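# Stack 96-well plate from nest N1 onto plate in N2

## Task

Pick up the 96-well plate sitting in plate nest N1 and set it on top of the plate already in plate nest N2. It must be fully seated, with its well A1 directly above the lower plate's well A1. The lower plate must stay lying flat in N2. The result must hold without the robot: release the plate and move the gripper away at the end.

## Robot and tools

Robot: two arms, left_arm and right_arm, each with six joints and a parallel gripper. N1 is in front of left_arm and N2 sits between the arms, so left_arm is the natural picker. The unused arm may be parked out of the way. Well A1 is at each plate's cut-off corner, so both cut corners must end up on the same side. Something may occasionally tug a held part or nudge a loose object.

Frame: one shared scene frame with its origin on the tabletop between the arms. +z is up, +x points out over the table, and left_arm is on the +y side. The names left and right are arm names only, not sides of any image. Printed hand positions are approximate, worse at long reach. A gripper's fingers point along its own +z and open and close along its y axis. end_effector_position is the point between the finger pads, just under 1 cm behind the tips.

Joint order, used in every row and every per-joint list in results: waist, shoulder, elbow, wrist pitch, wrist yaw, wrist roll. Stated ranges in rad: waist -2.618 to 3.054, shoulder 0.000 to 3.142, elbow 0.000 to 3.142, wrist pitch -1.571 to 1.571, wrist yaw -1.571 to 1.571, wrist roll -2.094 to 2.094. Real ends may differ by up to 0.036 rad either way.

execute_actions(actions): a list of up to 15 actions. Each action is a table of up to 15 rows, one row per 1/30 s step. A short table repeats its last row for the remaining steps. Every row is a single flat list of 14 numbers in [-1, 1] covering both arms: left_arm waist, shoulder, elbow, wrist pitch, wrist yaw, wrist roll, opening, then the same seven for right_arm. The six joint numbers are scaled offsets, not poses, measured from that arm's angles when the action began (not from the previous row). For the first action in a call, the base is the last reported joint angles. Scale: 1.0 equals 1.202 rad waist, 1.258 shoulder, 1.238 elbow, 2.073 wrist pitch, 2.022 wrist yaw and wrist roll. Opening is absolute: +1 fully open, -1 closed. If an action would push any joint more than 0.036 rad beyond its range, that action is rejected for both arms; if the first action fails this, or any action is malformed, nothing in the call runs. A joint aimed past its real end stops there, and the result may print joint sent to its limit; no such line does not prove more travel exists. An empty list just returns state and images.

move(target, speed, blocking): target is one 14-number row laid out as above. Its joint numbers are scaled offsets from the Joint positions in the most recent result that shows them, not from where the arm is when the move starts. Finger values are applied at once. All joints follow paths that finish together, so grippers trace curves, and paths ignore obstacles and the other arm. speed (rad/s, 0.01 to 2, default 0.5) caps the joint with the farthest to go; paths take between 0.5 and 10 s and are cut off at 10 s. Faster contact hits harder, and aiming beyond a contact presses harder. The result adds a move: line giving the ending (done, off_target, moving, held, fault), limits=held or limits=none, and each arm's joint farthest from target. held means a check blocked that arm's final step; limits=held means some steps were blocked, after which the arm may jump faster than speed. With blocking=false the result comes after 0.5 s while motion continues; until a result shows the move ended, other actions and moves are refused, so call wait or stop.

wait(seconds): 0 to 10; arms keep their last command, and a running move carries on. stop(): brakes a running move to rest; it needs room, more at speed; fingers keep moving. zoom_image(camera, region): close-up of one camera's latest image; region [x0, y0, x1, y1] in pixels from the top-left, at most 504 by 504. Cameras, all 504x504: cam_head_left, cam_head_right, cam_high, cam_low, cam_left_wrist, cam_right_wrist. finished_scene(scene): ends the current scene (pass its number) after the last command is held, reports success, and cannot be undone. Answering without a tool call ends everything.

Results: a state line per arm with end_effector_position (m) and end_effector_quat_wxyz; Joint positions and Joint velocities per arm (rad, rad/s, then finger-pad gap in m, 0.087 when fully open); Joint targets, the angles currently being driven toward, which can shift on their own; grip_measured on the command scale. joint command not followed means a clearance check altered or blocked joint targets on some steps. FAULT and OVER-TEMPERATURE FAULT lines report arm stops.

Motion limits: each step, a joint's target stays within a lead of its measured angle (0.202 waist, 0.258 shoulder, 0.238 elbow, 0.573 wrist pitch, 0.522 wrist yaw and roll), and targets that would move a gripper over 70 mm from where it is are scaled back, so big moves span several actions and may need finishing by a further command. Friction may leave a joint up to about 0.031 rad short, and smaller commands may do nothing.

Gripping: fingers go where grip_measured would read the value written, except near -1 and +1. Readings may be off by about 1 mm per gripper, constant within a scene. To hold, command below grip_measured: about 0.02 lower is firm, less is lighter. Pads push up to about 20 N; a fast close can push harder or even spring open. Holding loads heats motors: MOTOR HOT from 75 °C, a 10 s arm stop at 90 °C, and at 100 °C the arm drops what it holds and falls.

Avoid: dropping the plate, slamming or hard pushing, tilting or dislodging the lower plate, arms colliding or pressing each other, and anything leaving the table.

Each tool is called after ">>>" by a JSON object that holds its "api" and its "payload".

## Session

>>> {"api": "execute_actions", "payload": {"actions": []}}

Scene clock: 0.00 s.
left_arm: end_effector_position=(+0.1284, +0.1533, +0.1490) grip_measured=+1.000 end_effector_quat_wxyz=(-0.084, -0.402, +0.907, -0.096) | right_arm: end_effector_position=(+0.2384, -0.7881, +0.2002) grip_measured=+1.000 end_effector_quat_wxyz=(+0.582, +0.807, +0.079, +0.059)
Joint names: [waist, shoulder, elbow, wrist pitch, wrist yaw, wrist roll]
Joint positions: left_arm=[-0.51   1.275  1.103 -1.369  0.254 -1.256  0.087] | right_arm=[-1.037  1.814  1.209  0.275  0.225  1.651  0.087]
Joint velocities: left_arm=[-0.002 -0.022 -0.002 -0.037 -0.022  0.007  0.   ] | right_arm=[ 0.002 -0.012  0.012 -0.007  0.007  0.066  0.   ]
Joint targets: left_arm=[-0.510 1.275 1.103 -1.369 0.254 -1.256] | right_arm=[-1.037 1.814 1.209 0.275 0.225 1.651]

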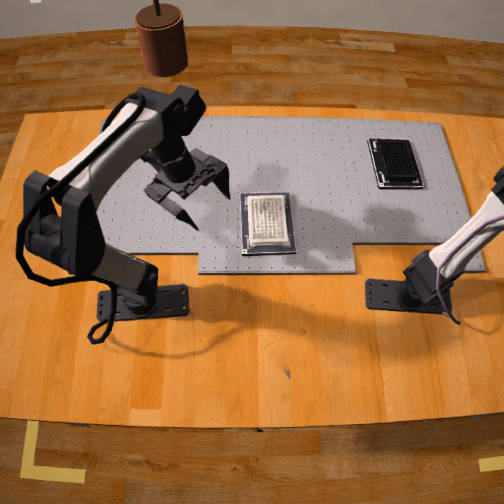

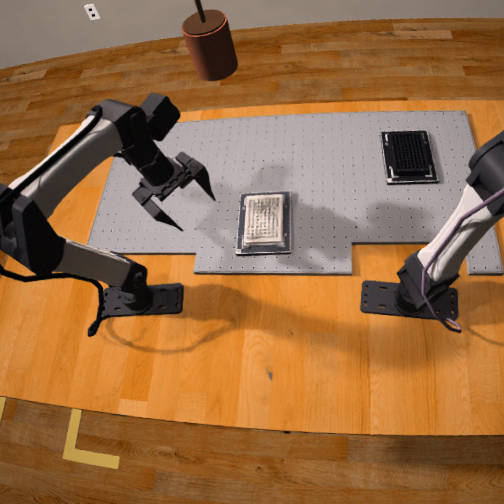

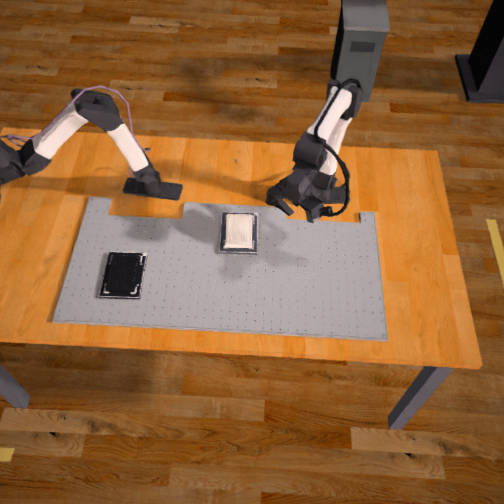

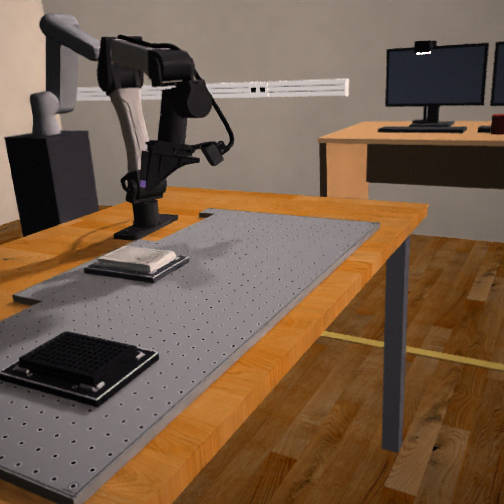

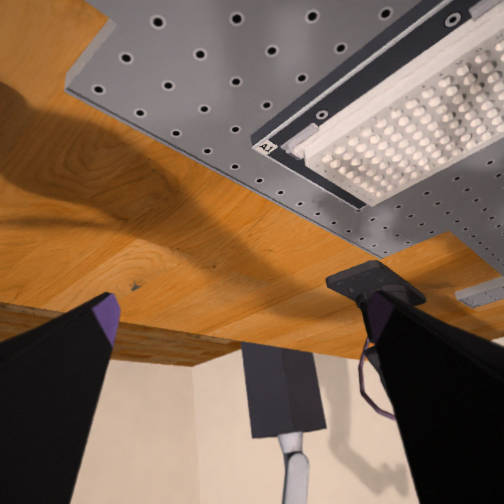

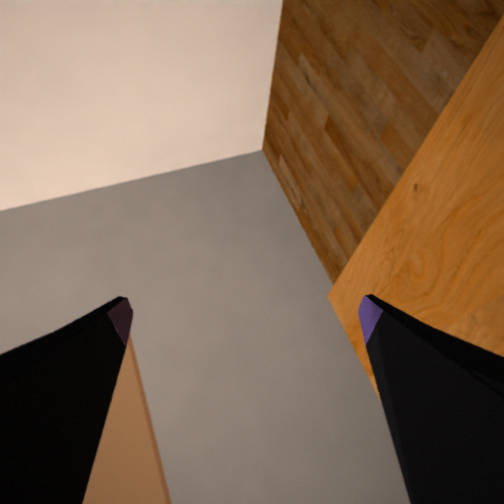

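>>> {"api": "zoom_image", "payload": {"camera": "cam_head_left", "region": [345, 120, 455, 200]}}

>>> {"api": "zoom_image", "payload": {"camera": "cam_head_left", "region": [215, 180, 325, 270]}}

Region (345, 120, 455, 200) of cam_head_left's 504x504 image, scaled by 4.582, with more detail than that image has; it fills the top 367 rows of this view, and the rest is white.

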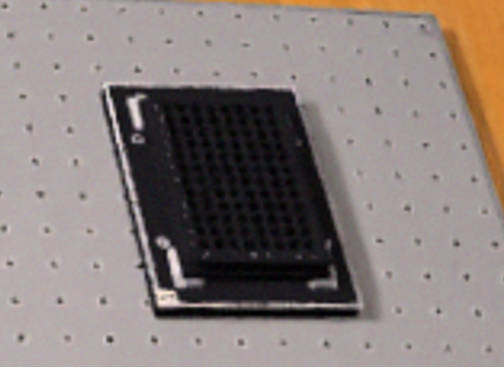

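Region (215, 180, 325, 270) of cam_head_left's 504x504 image, scaled by 4.582, with more detail than that image has; it fills the top 412 rows of this view, and the rest is white.

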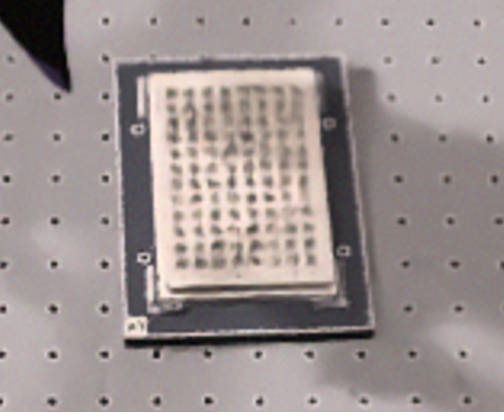

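>>> {"api": "move", "payload": {"target": [0.67,-0.95,-0.85,0.63,0,0.3,1, 0.947,0.217,0.447,-0.740,-0.117,-0.839,1], "speed": 0.9}}

Scene clock: 15.43 s.
left_arm: end_effector_position=(+0.2346, +0.3289, +0.1377) grip_measured=+1.000 end_effector_quat_wxyz=(+0.648, -0.288, +0.681, -0.184) | right_arm: end_effector_position=(+0.3574, -0.2798, +0.0759) grip_measured=+1.000 end_effector_quat_wxyz=(+0.006, -0.021, +1.000, +0.000)
Joint names: [waist, shoulder, elbow, wrist pitch, wrist yaw, wrist roll]
Joint positions: left_arm=[ 0.286  0.096  0.073 -0.072  0.255 -0.653  0.087] | right_arm=[ 0.102  2.064  1.743 -1.239 -0.    -0.036  0.087]
Joint velocities: left_arm=[ 0.007  0.012 -0.007  0.037 -0.066 -0.11   0.   ] | right_arm=[ 0.002 -0.002  0.002  0.037  0.037 -0.022  0.   ]
Joint targets: left_arm=[0.296 0.080 0.051 -0.063 0.254 -0.649] | right_arm=[0.101 2.087 1.762 -1.259 -0.011 -0.046]
move: off_target (left_arm, right_arm); limits=none; left_arm: farthest joint: the elbow, 0.023 radians from its target (1.052 radians at the start); right_arm: farthest joint: the shoulder, 0.023 radians from its target (0.273 radians at the start)

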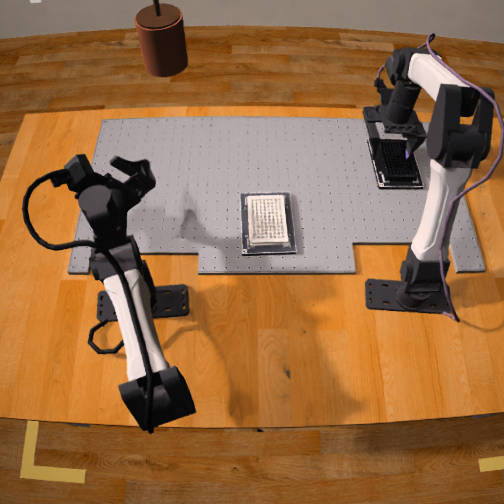

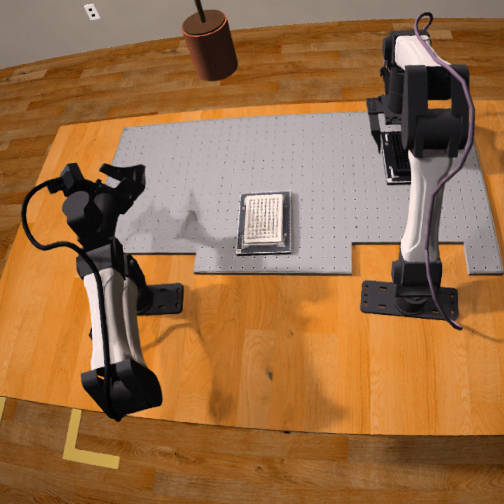

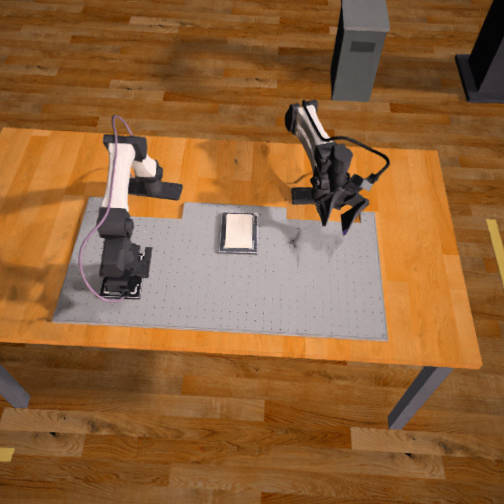

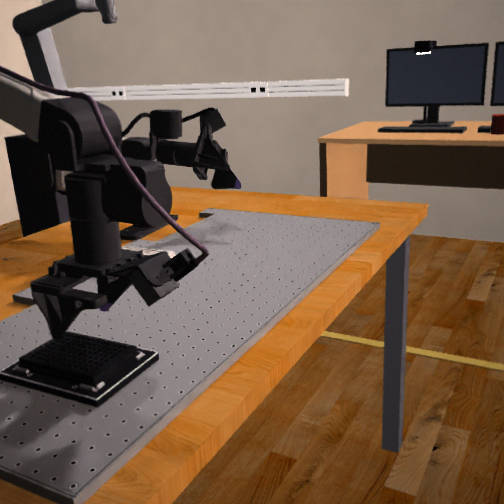

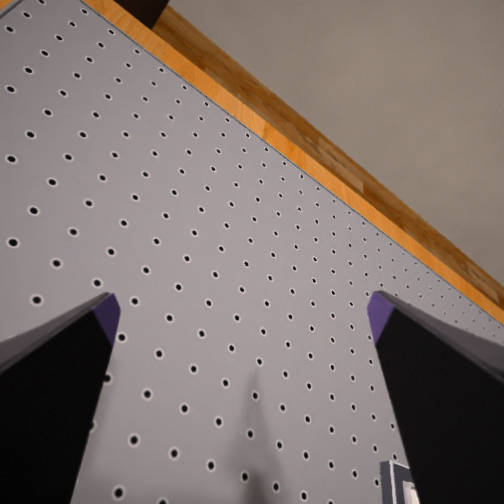

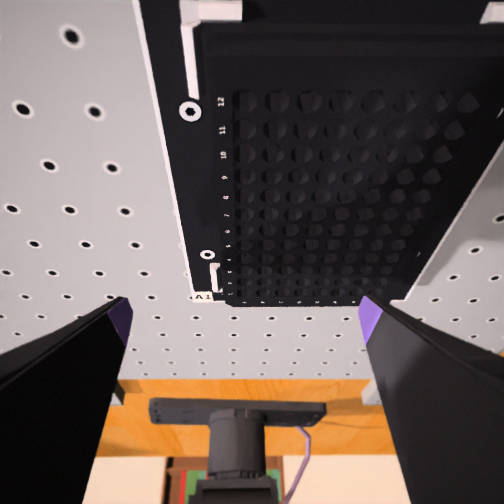

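>>> {"api": "move", "payload": {"target": [0,0,0,0,0,0,1, -0.070,0.0657,0.0315,0.0203,0,-0.0415,1], "speed": 0.15}}

>>> {"api": "zoom_image", "payload": {"camera": "cam_low", "region": [0, 270, 200, 420]}}

>>> {"api": "zoom_image", "payload": {"camera": "cam_head_left", "region": [345, 120, 455, 200]}}

Scene clock: 21.90 s.
left_arm: end_effector_position=(+0.2347, +0.3289, +0.1378) grip_measured=+1.000 end_effector_quat_wxyz=(+0.648, -0.288, +0.680, -0.184) | right_arm: end_effector_position=(+0.3647, -0.3104, +0.0579) grip_measured=+1.000 end_effector_quat_wxyz=(-0.004, -0.020, +1.000, +0.000)
Joint names: [waist, shoulder, elbow, wrist pitch, wrist yaw, wrist roll]
Joint positions: left_arm=[ 0.286  0.096  0.073 -0.072  0.255 -0.653  0.087] | right_arm=[ 0.027  2.126  1.763 -1.216 -0.    -0.11   0.087]
Joint velocities: left_arm=[ 0.002 -0.002  0.002 -0.007 -0.037 -0.081  0.   ] | right_arm=[ 0.007  0.012  0.012  0.007  0.037 -0.051  0.   ]
Joint targets: left_arm=[0.286 0.096 0.073 -0.072 0.255 -0.654] | right_arm=[0.018 2.146 1.782 -1.197 -0.000 -0.120]
move: off_target (right_arm); limits=none; left_arm: farthest joint: the waist, 0.000 radians from its target (0.000 radians at the start); right_arm: farthest joint: the shoulder, 0.021 radians from its target (0.083 radians at the start)

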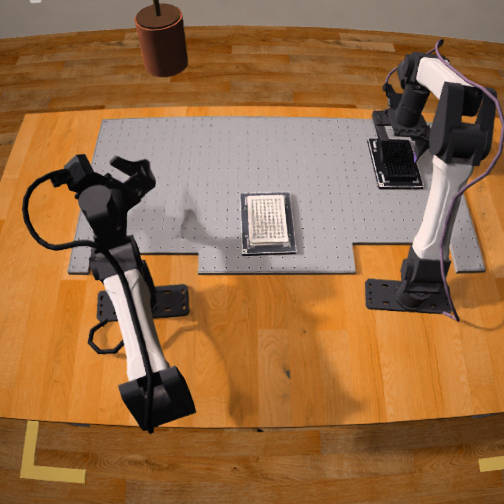

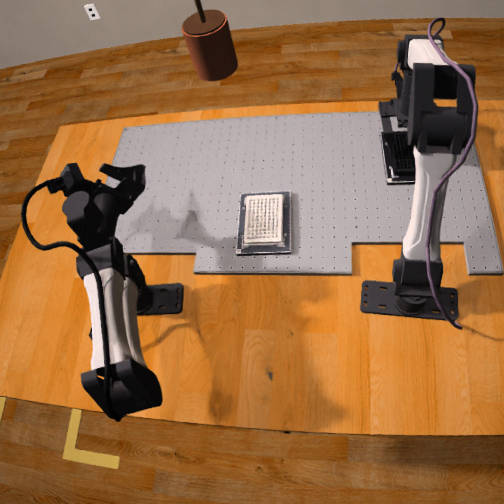

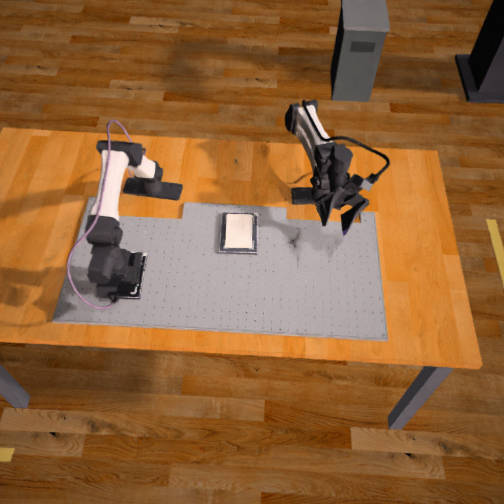

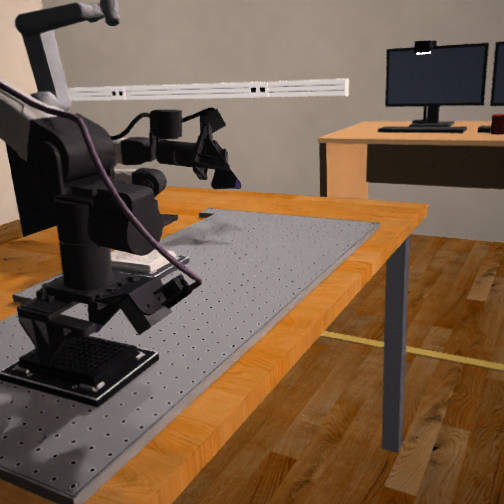

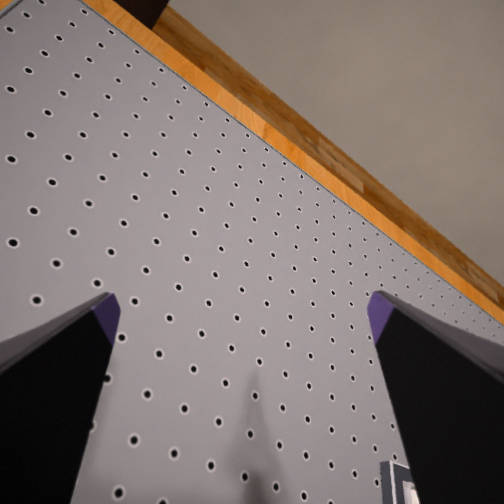

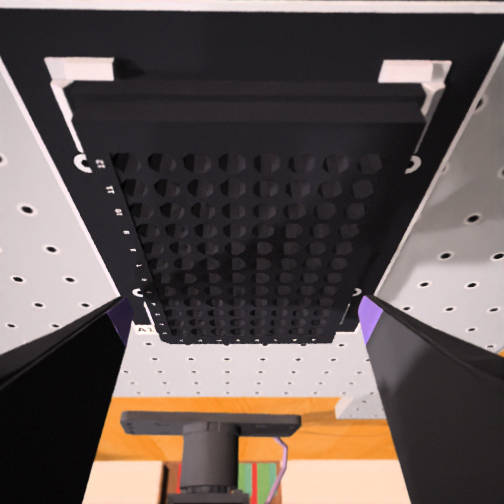

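Region (0, 270, 200, 420) of cam_low's 504x504 image, scaled by 2.520, with more detail than that image has; it fills the top 378 rows of this view, and the rest is white.

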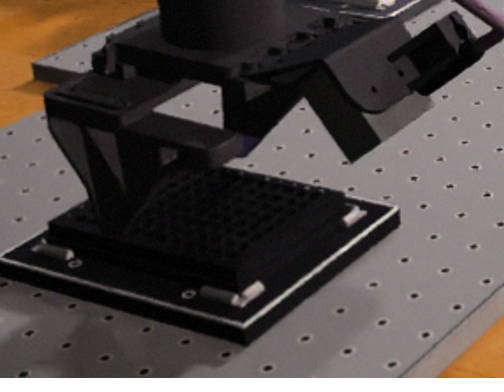

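Region (345, 120, 455, 200) of cam_head_left's 504x504 image, scaled by 4.582, with more detail than that image has; it fills the top 367 rows of this view, and the rest is white.

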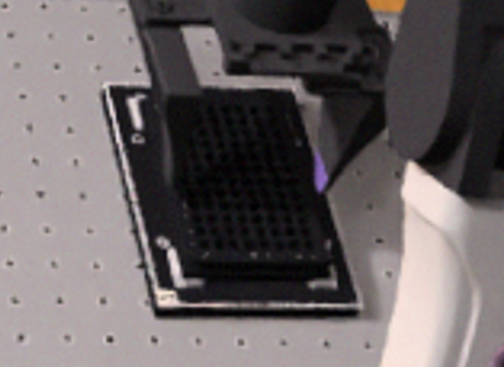

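>>> {"api": "move", "payload": {"target": [0,0,0,0,0,0,1, 0.012,0,0,0.0386,0,0,1], "speed": 0.15}}

>>> {"api": "zoom_image", "payload": {"camera": "cam_low", "region": [0, 180, 240, 420]}}

>>> {"api": "zoom_image", "payload": {"camera": "cam_right_wrist", "region": [100, 240, 400, 400]}}

Scene clock: 31.23 s.
left_arm: end_effector_position=(+0.2347, +0.3289, +0.1378) grip_measured=+1.000 end_effector_quat_wxyz=(+0.648, -0.288, +0.680, -0.184) | right_arm: end_effector_position=(+0.3798, -0.3115, +0.0557) grip_measured=+1.000 end_effector_quat_wxyz=(+0.026, -0.020, +0.999, -0.002)
Joint names: [waist, shoulder, elbow, wrist pitch, wrist yaw, wrist roll]
Joint positions: left_arm=[ 0.286  0.096  0.073 -0.072  0.255 -0.653  0.087] | right_arm=[ 0.027  2.126  1.763 -1.156 -0.    -0.11   0.087]
Joint velocities: left_arm=[-0.002 -0.017 -0.002  0.037 -0.022 -0.066  0.   ] | right_arm=[-0.002 -0.002 -0.007  0.007 -0.007  0.037  0.   ]
Joint targets: left_arm=[0.286 0.096 0.073 -0.072 0.255 -0.653] | right_arm=[0.041 2.126 1.763 -1.136 -0.000 -0.110]
move: done; limits=none; left_arm: farthest joint: the waist, 0.000 radians from its target (0.000 radians at the start); right_arm: farthest joint: the wrist pitch, 0.020 radians from its target (0.080 radians at the start)

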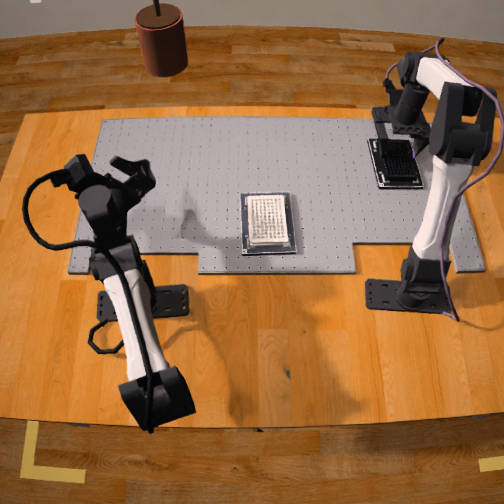

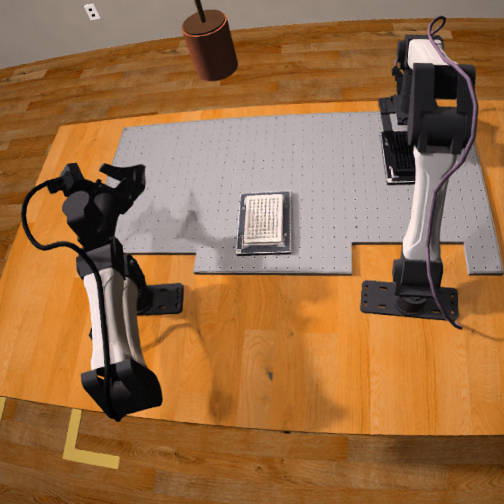

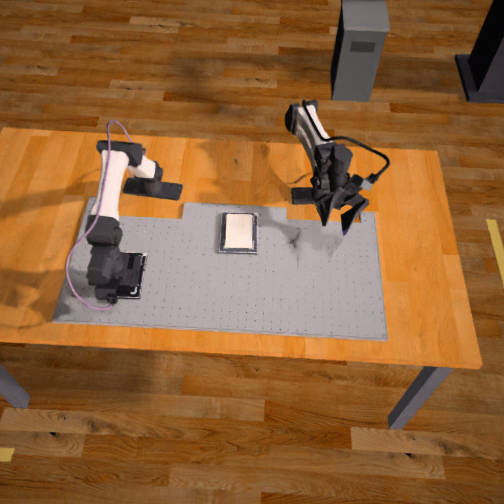

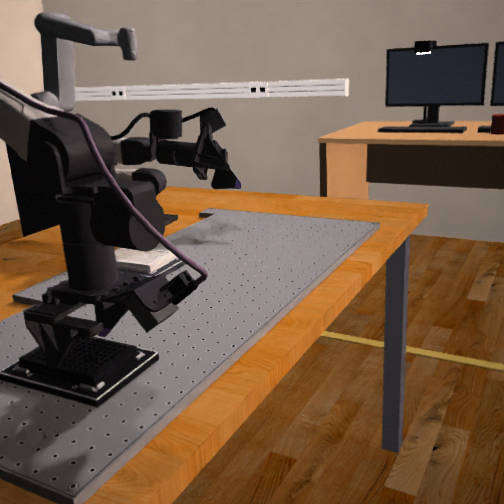

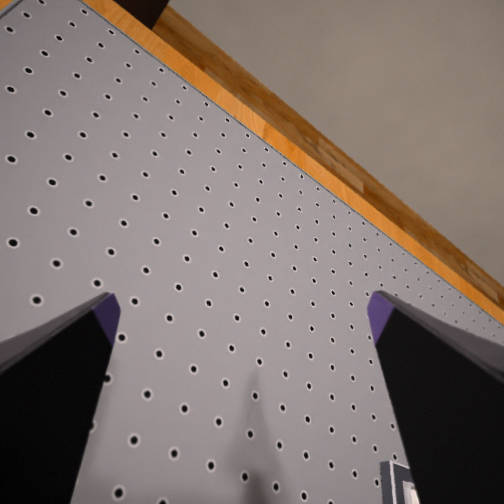

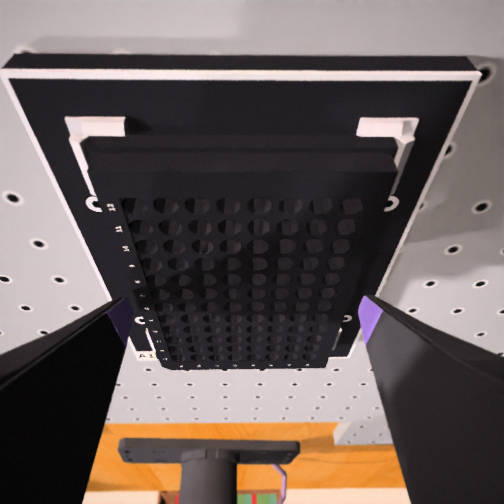

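Region (0, 180, 240, 420) of cam_low's 504x504 image, scaled by 2.100, with more detail than that image has.

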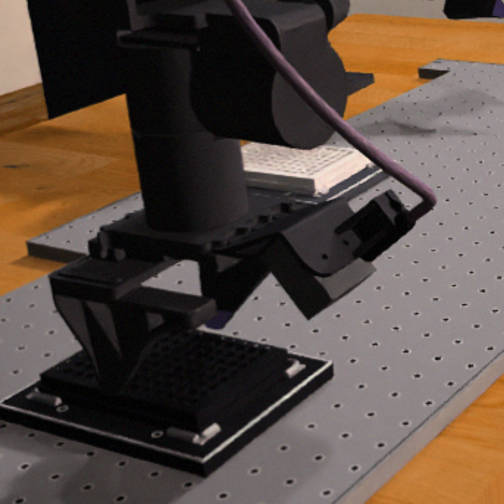

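Region (100, 240, 400, 400) of cam_right_wrist's 504x504 image, scaled by 1.680, with more detail than that image has; it fills the top 269 rows of this view, and the rest is white.

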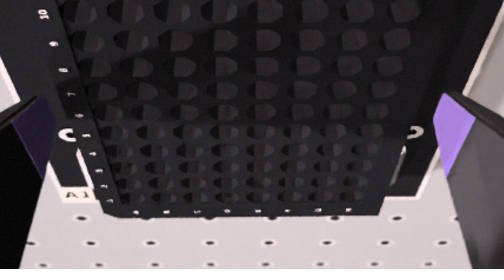

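>>> {"api": "execute_actions", "payload": {"actions": [[[0,0,0,0,0,0,1,0.017,0,-0.008,0.006,0,0,1],[0,0,0,0,0,0,1,0.017,0,-0.012,0.010,0,0,1],[0,0,0,0,0,0,1,0.010,0,-0.016,0.013,0,0,1],[0,0,0,0,0,0,1,0.010,0,-0.019,0.015,0,0,1],[0,0,0,0,0,0,1,0.010,0,-0.022,0.017,0,0,1],[0,0,0,0,0,0,1,0.010,0,-0.025,0.019,0,0,1],[0,0,0,0,0,0,1,0.010,0,-0.028,0.021,0,0,1],[0,0,0,0,0,0,1,0.010,0,-0.032,0.023,0,0,1],[0,0,0,0,0,0,1,0.010,0,-0.036,0.025,0,0,1],[0,0,0,0,0,0,1,0.010,0,-0.040,0.027,0,0,1],[0,0,0,0,0,0,1,0.010,0,-0.044,0.029,0,0,1],[0,0,0,0,0,0,1,0.010,0,-0.047,0.030,0,0,1],[0,0,0,0,0,0,1,0.010,0,-0.050,0.030,0,0,1]]]}}

>>> {"api": "wait", "payload": {"seconds": 0.3}}

>>> {"api": "zoom_image", "payload": {"camera": "cam_low", "region": [0, 310, 170, 410]}}

>>> {"api": "zoom_image", "payload": {"camera": "cam_right_wrist", "region": [100, 240, 400, 400]}}

Scene clock: 41.17 s.
left_arm: end_effector_position=(+0.2347, +0.3289, +0.1378) grip_measured=+1.000 end_effector_quat_wxyz=(+0.648, -0.288, +0.680, -0.184) | right_arm: end_effector_position=(+0.3773, -0.3099, +0.0459) grip_measured=+1.000 end_effector_quat_wxyz=(+0.024, -0.022, +0.999, -0.002)
Joint names: [waist, shoulder, elbow, wrist pitch, wrist yaw, wrist roll]
Joint positions: left_arm=[ 0.286  0.096  0.073 -0.072  0.255 -0.653  0.087] | right_arm=[ 0.03   2.126  1.723 -1.12  -0.    -0.11   0.087]
Joint velocities: left_arm=[-0.012 -0.012 -0.012  0.081  0.037 -0.022  0.   ] | right_arm=[-0.017 -0.002 -0.037 -0.11  -0.081 -0.007  0.   ]
Joint targets: left_arm=[0.286 0.096 0.073 -0.072 0.255 -0.653] | right_arm=[0.039 2.126 1.701 -1.093 -0.000 -0.110]

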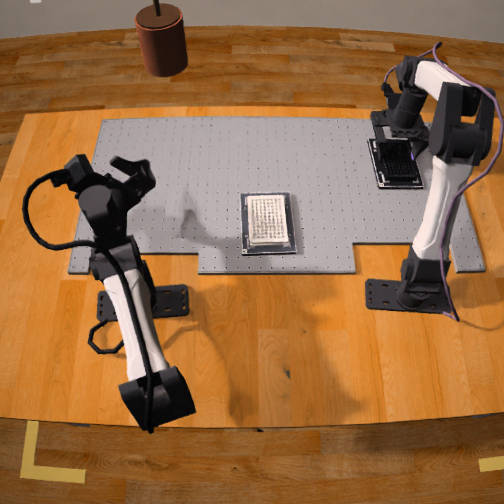

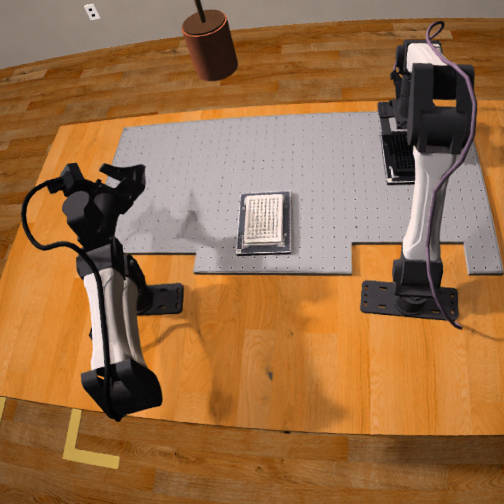

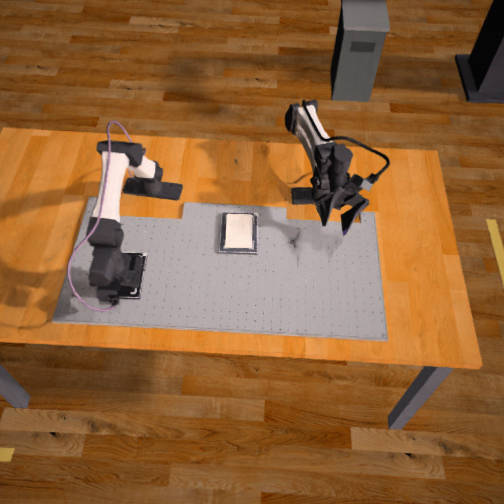

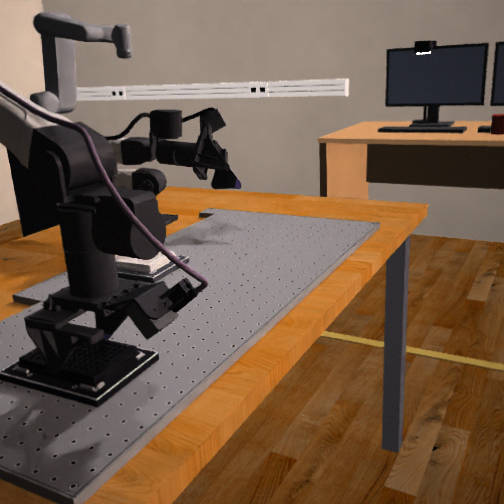

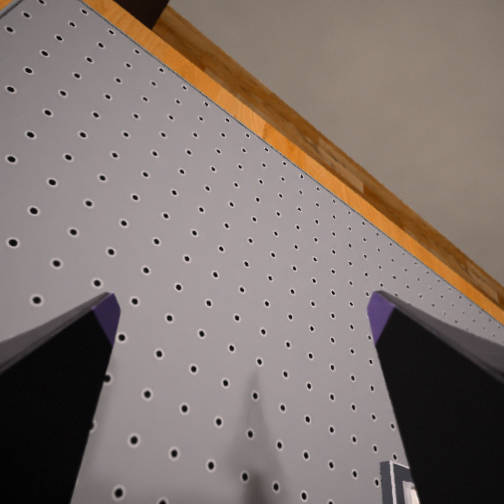

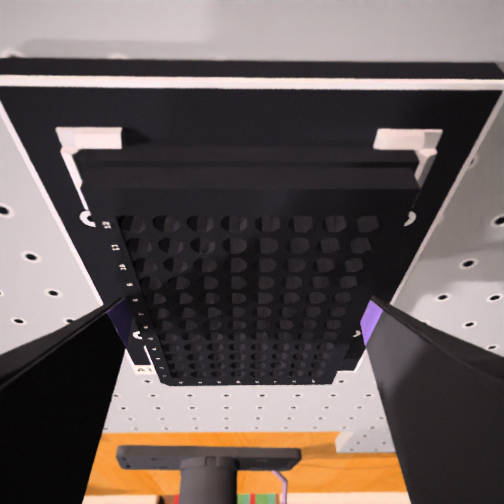

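Scene clock: 41.47 s.
left_arm: end_effector_position=(+0.2347, +0.3289, +0.1378) grip_measured=+1.000 end_effector_quat_wxyz=(+0.648, -0.288, +0.680, -0.184) | right_arm: end_effector_position=(+0.3785, -0.3100, +0.0453) grip_measured=+1.000 end_effector_quat_wxyz=(+0.026, -0.022, +0.999, -0.002)
Joint names: [waist, shoulder, elbow, wrist pitch, wrist yaw, wrist roll]
Joint positions: left_arm=[ 0.286  0.096  0.073 -0.072  0.255 -0.653  0.087] | right_arm=[ 0.03   2.126  1.722 -1.114 -0.    -0.11   0.087]
Joint velocities: left_arm=[-0.002 -0.012 -0.007 -0.022  0.022 -0.022  0.   ] | right_arm=[-0.002 -0.007 -0.012  0.007  0.007  0.007  0.   ]
Joint targets: left_arm=[0.286 0.096 0.073 -0.072 0.255 -0.653] | right_arm=[0.039 2.126 1.701 -1.093 -0.000 -0.110]
wait: 0.30 s; no rest

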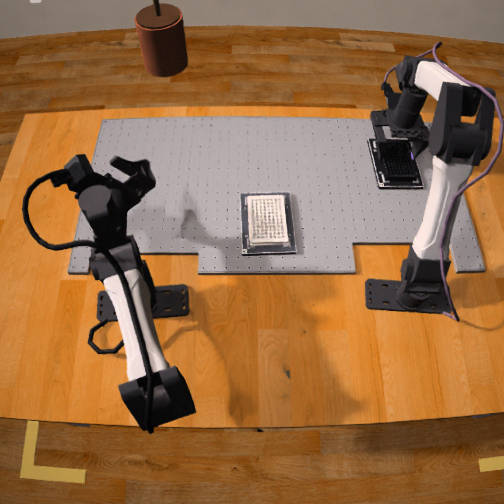

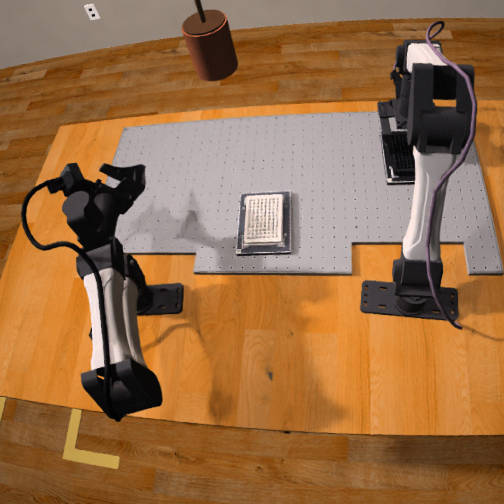

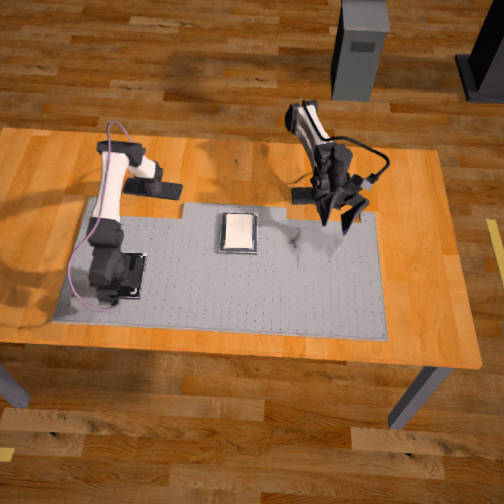

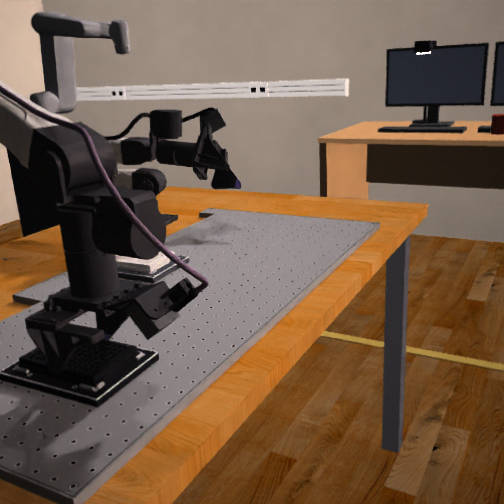

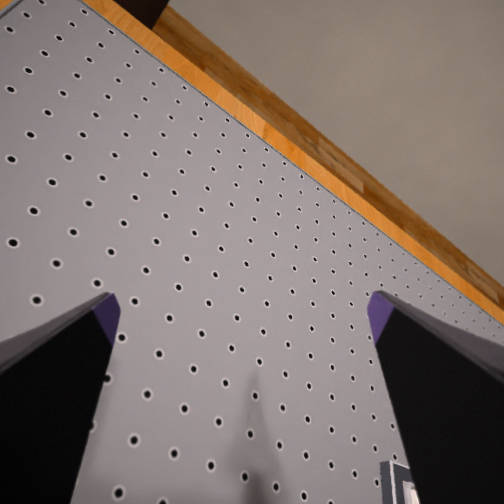

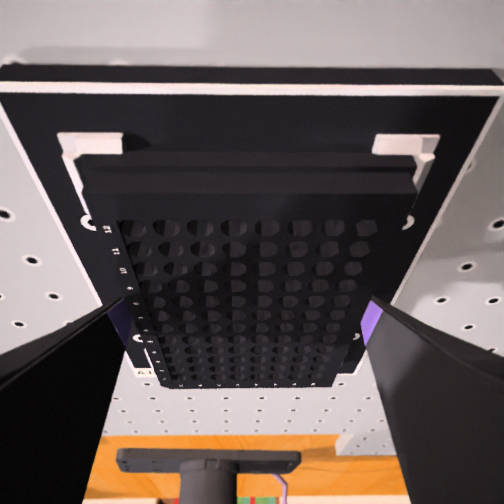

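Region (0, 310, 170, 410) of cam_low's 504x504 image, scaled by 2.965, with more detail than that image has; it fills the top 296 rows of this view, and the rest is white.

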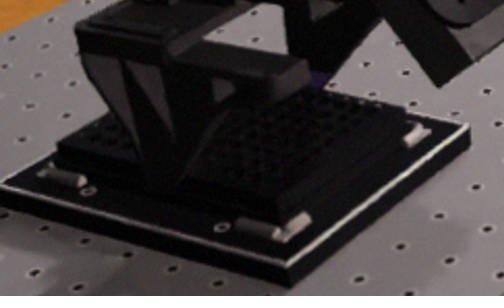

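Region (100, 240, 400, 400) of cam_right_wrist's 504x504 image, scaled by 1.680, with more detail than that image has; it fills the top 269 rows of this view, and the rest is white.

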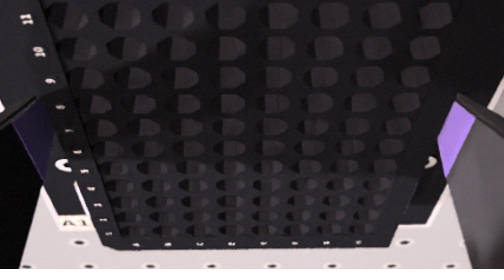

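Depth matches the earlier grasp. Close.

>>> {"api": "execute_actions", "payload": {"actions": [[[0,0,0,0,0,0,1,0,0,0,0,0,0,0.97],[0,0,0,0,0,0,1,0,0,0,0,0,0,0.95],[0,0,0,0,0,0,1,0,0,0,0,0,0,0.93],[0,0,0,0,0,0,1,0,0,0,0,0,0,0.915],[0,0,0,0,0,0,1,0,0,0,0,0,0,0.9],[0,0,0,0,0,0,1,0,0,0,0,0,0,0.885],[0,0,0,0,0,0,1,0,0,0,0,0,0,0.87],[0,0,0,0,0,0,1,0,0,0,0,0,0,0.855],[0,0,0,0,0,0,1,0,0,0,0,0,0,0.84],[0,0,0,0,0,0,1,0,0,0,0,0,0,0.83]]]}}

>>> {"api": "zoom_image", "payload": {"camera": "cam_right_wrist", "region": [0, 60, 252, 220]}}

>>> {"api": "zoom_image", "payload": {"camera": "cam_right_wrist", "region": [252, 60, 504, 220]}}

Scene clock: 48.07 s.
left_arm: end_effector_position=(+0.2347, +0.3289, +0.1378) grip_measured=+1.000 end_effector_quat_wxyz=(+0.648, -0.288, +0.680, -0.184) | right_arm: end_effector_position=(+0.3788, -0.3102, +0.0453) grip_measured=+0.876 end_effector_quat_wxyz=(+0.027, -0.022, +0.999, -0.003)
Joint names: [waist, shoulder, elbow, wrist pitch, wrist yaw, wrist roll]
Joint positions: left_arm=[ 0.286  0.096  0.073 -0.072  0.255 -0.653  0.087] | right_arm=[ 0.03   2.126  1.722 -1.112  0.001 -0.11   0.082]
Joint velocities: left_arm=[-0.002 -0.002 -0.007 -0.037  0.007 -0.051  0.   ] | right_arm=[ 0.002  0.012  0.022  0.007 -0.007 -0.022  0.001]
Joint targets: left_arm=[0.286 0.096 0.073 -0.072 0.255 -0.653] | right_arm=[0.030 2.126 1.722 -1.114 -0.000 -0.110]

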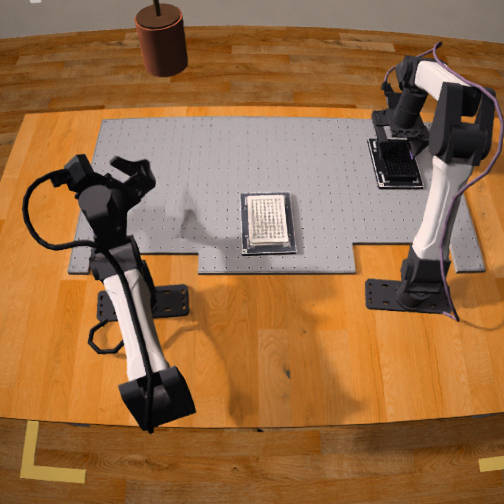

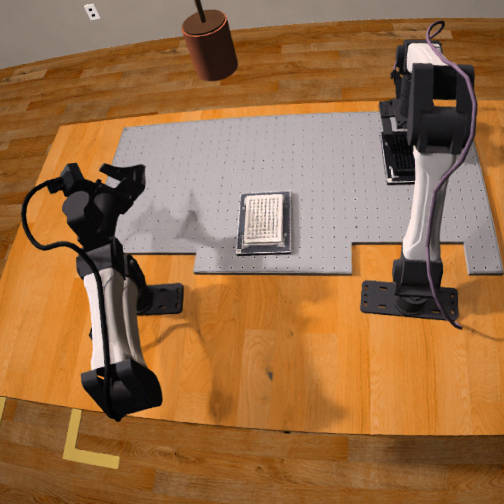

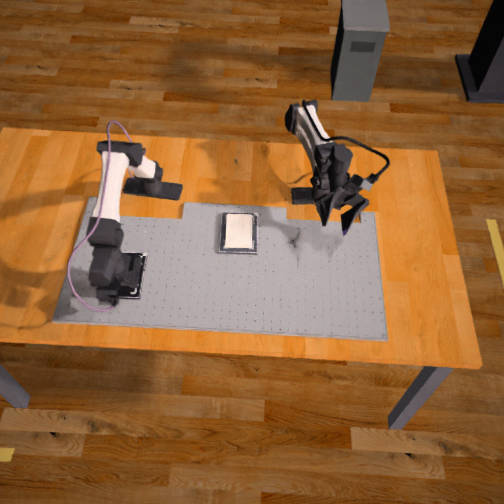

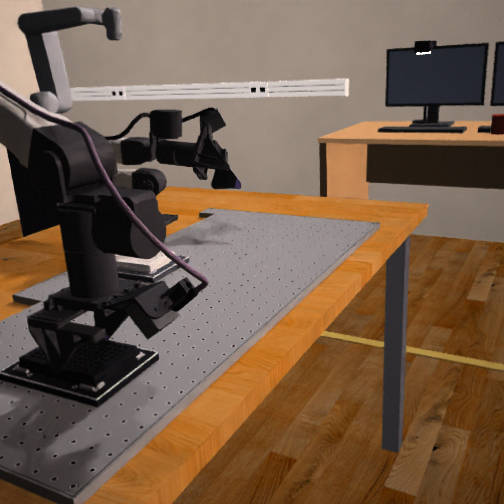

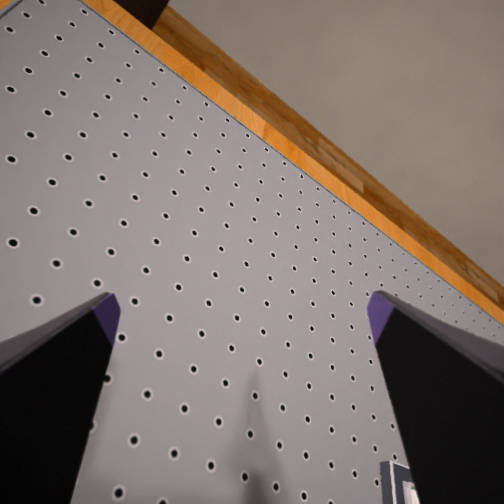

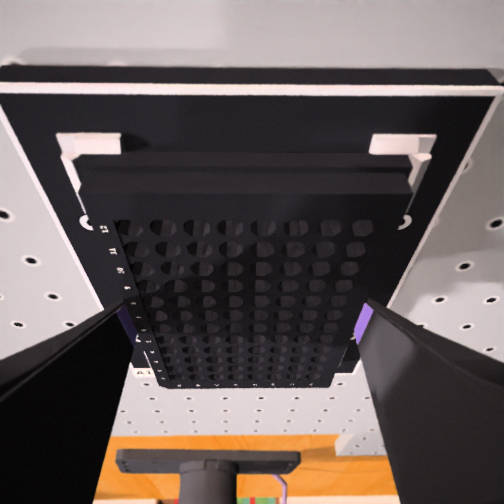

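Region (0, 60, 252, 220) of cam_right_wrist's 504x504 image, scaled by 2.000, with more detail than that image has; it fills the top 320 rows of this view, and the rest is white.

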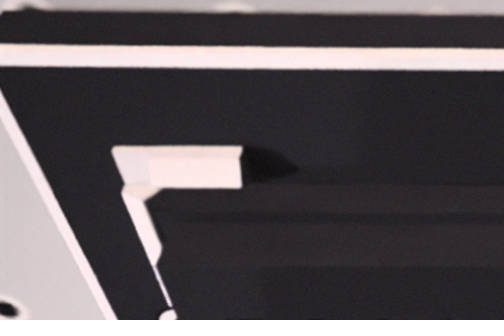

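Region (252, 60, 504, 220) of cam_right_wrist's 504x504 image, scaled by 2.000, with more detail than that image has; it fills the top 320 rows of this view, and the rest is white.

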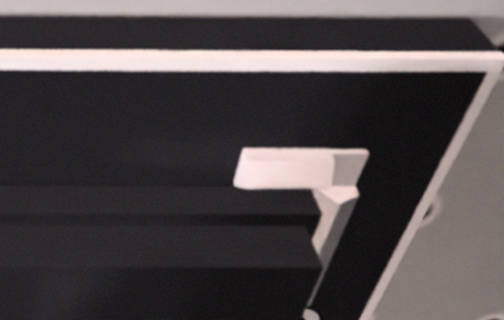

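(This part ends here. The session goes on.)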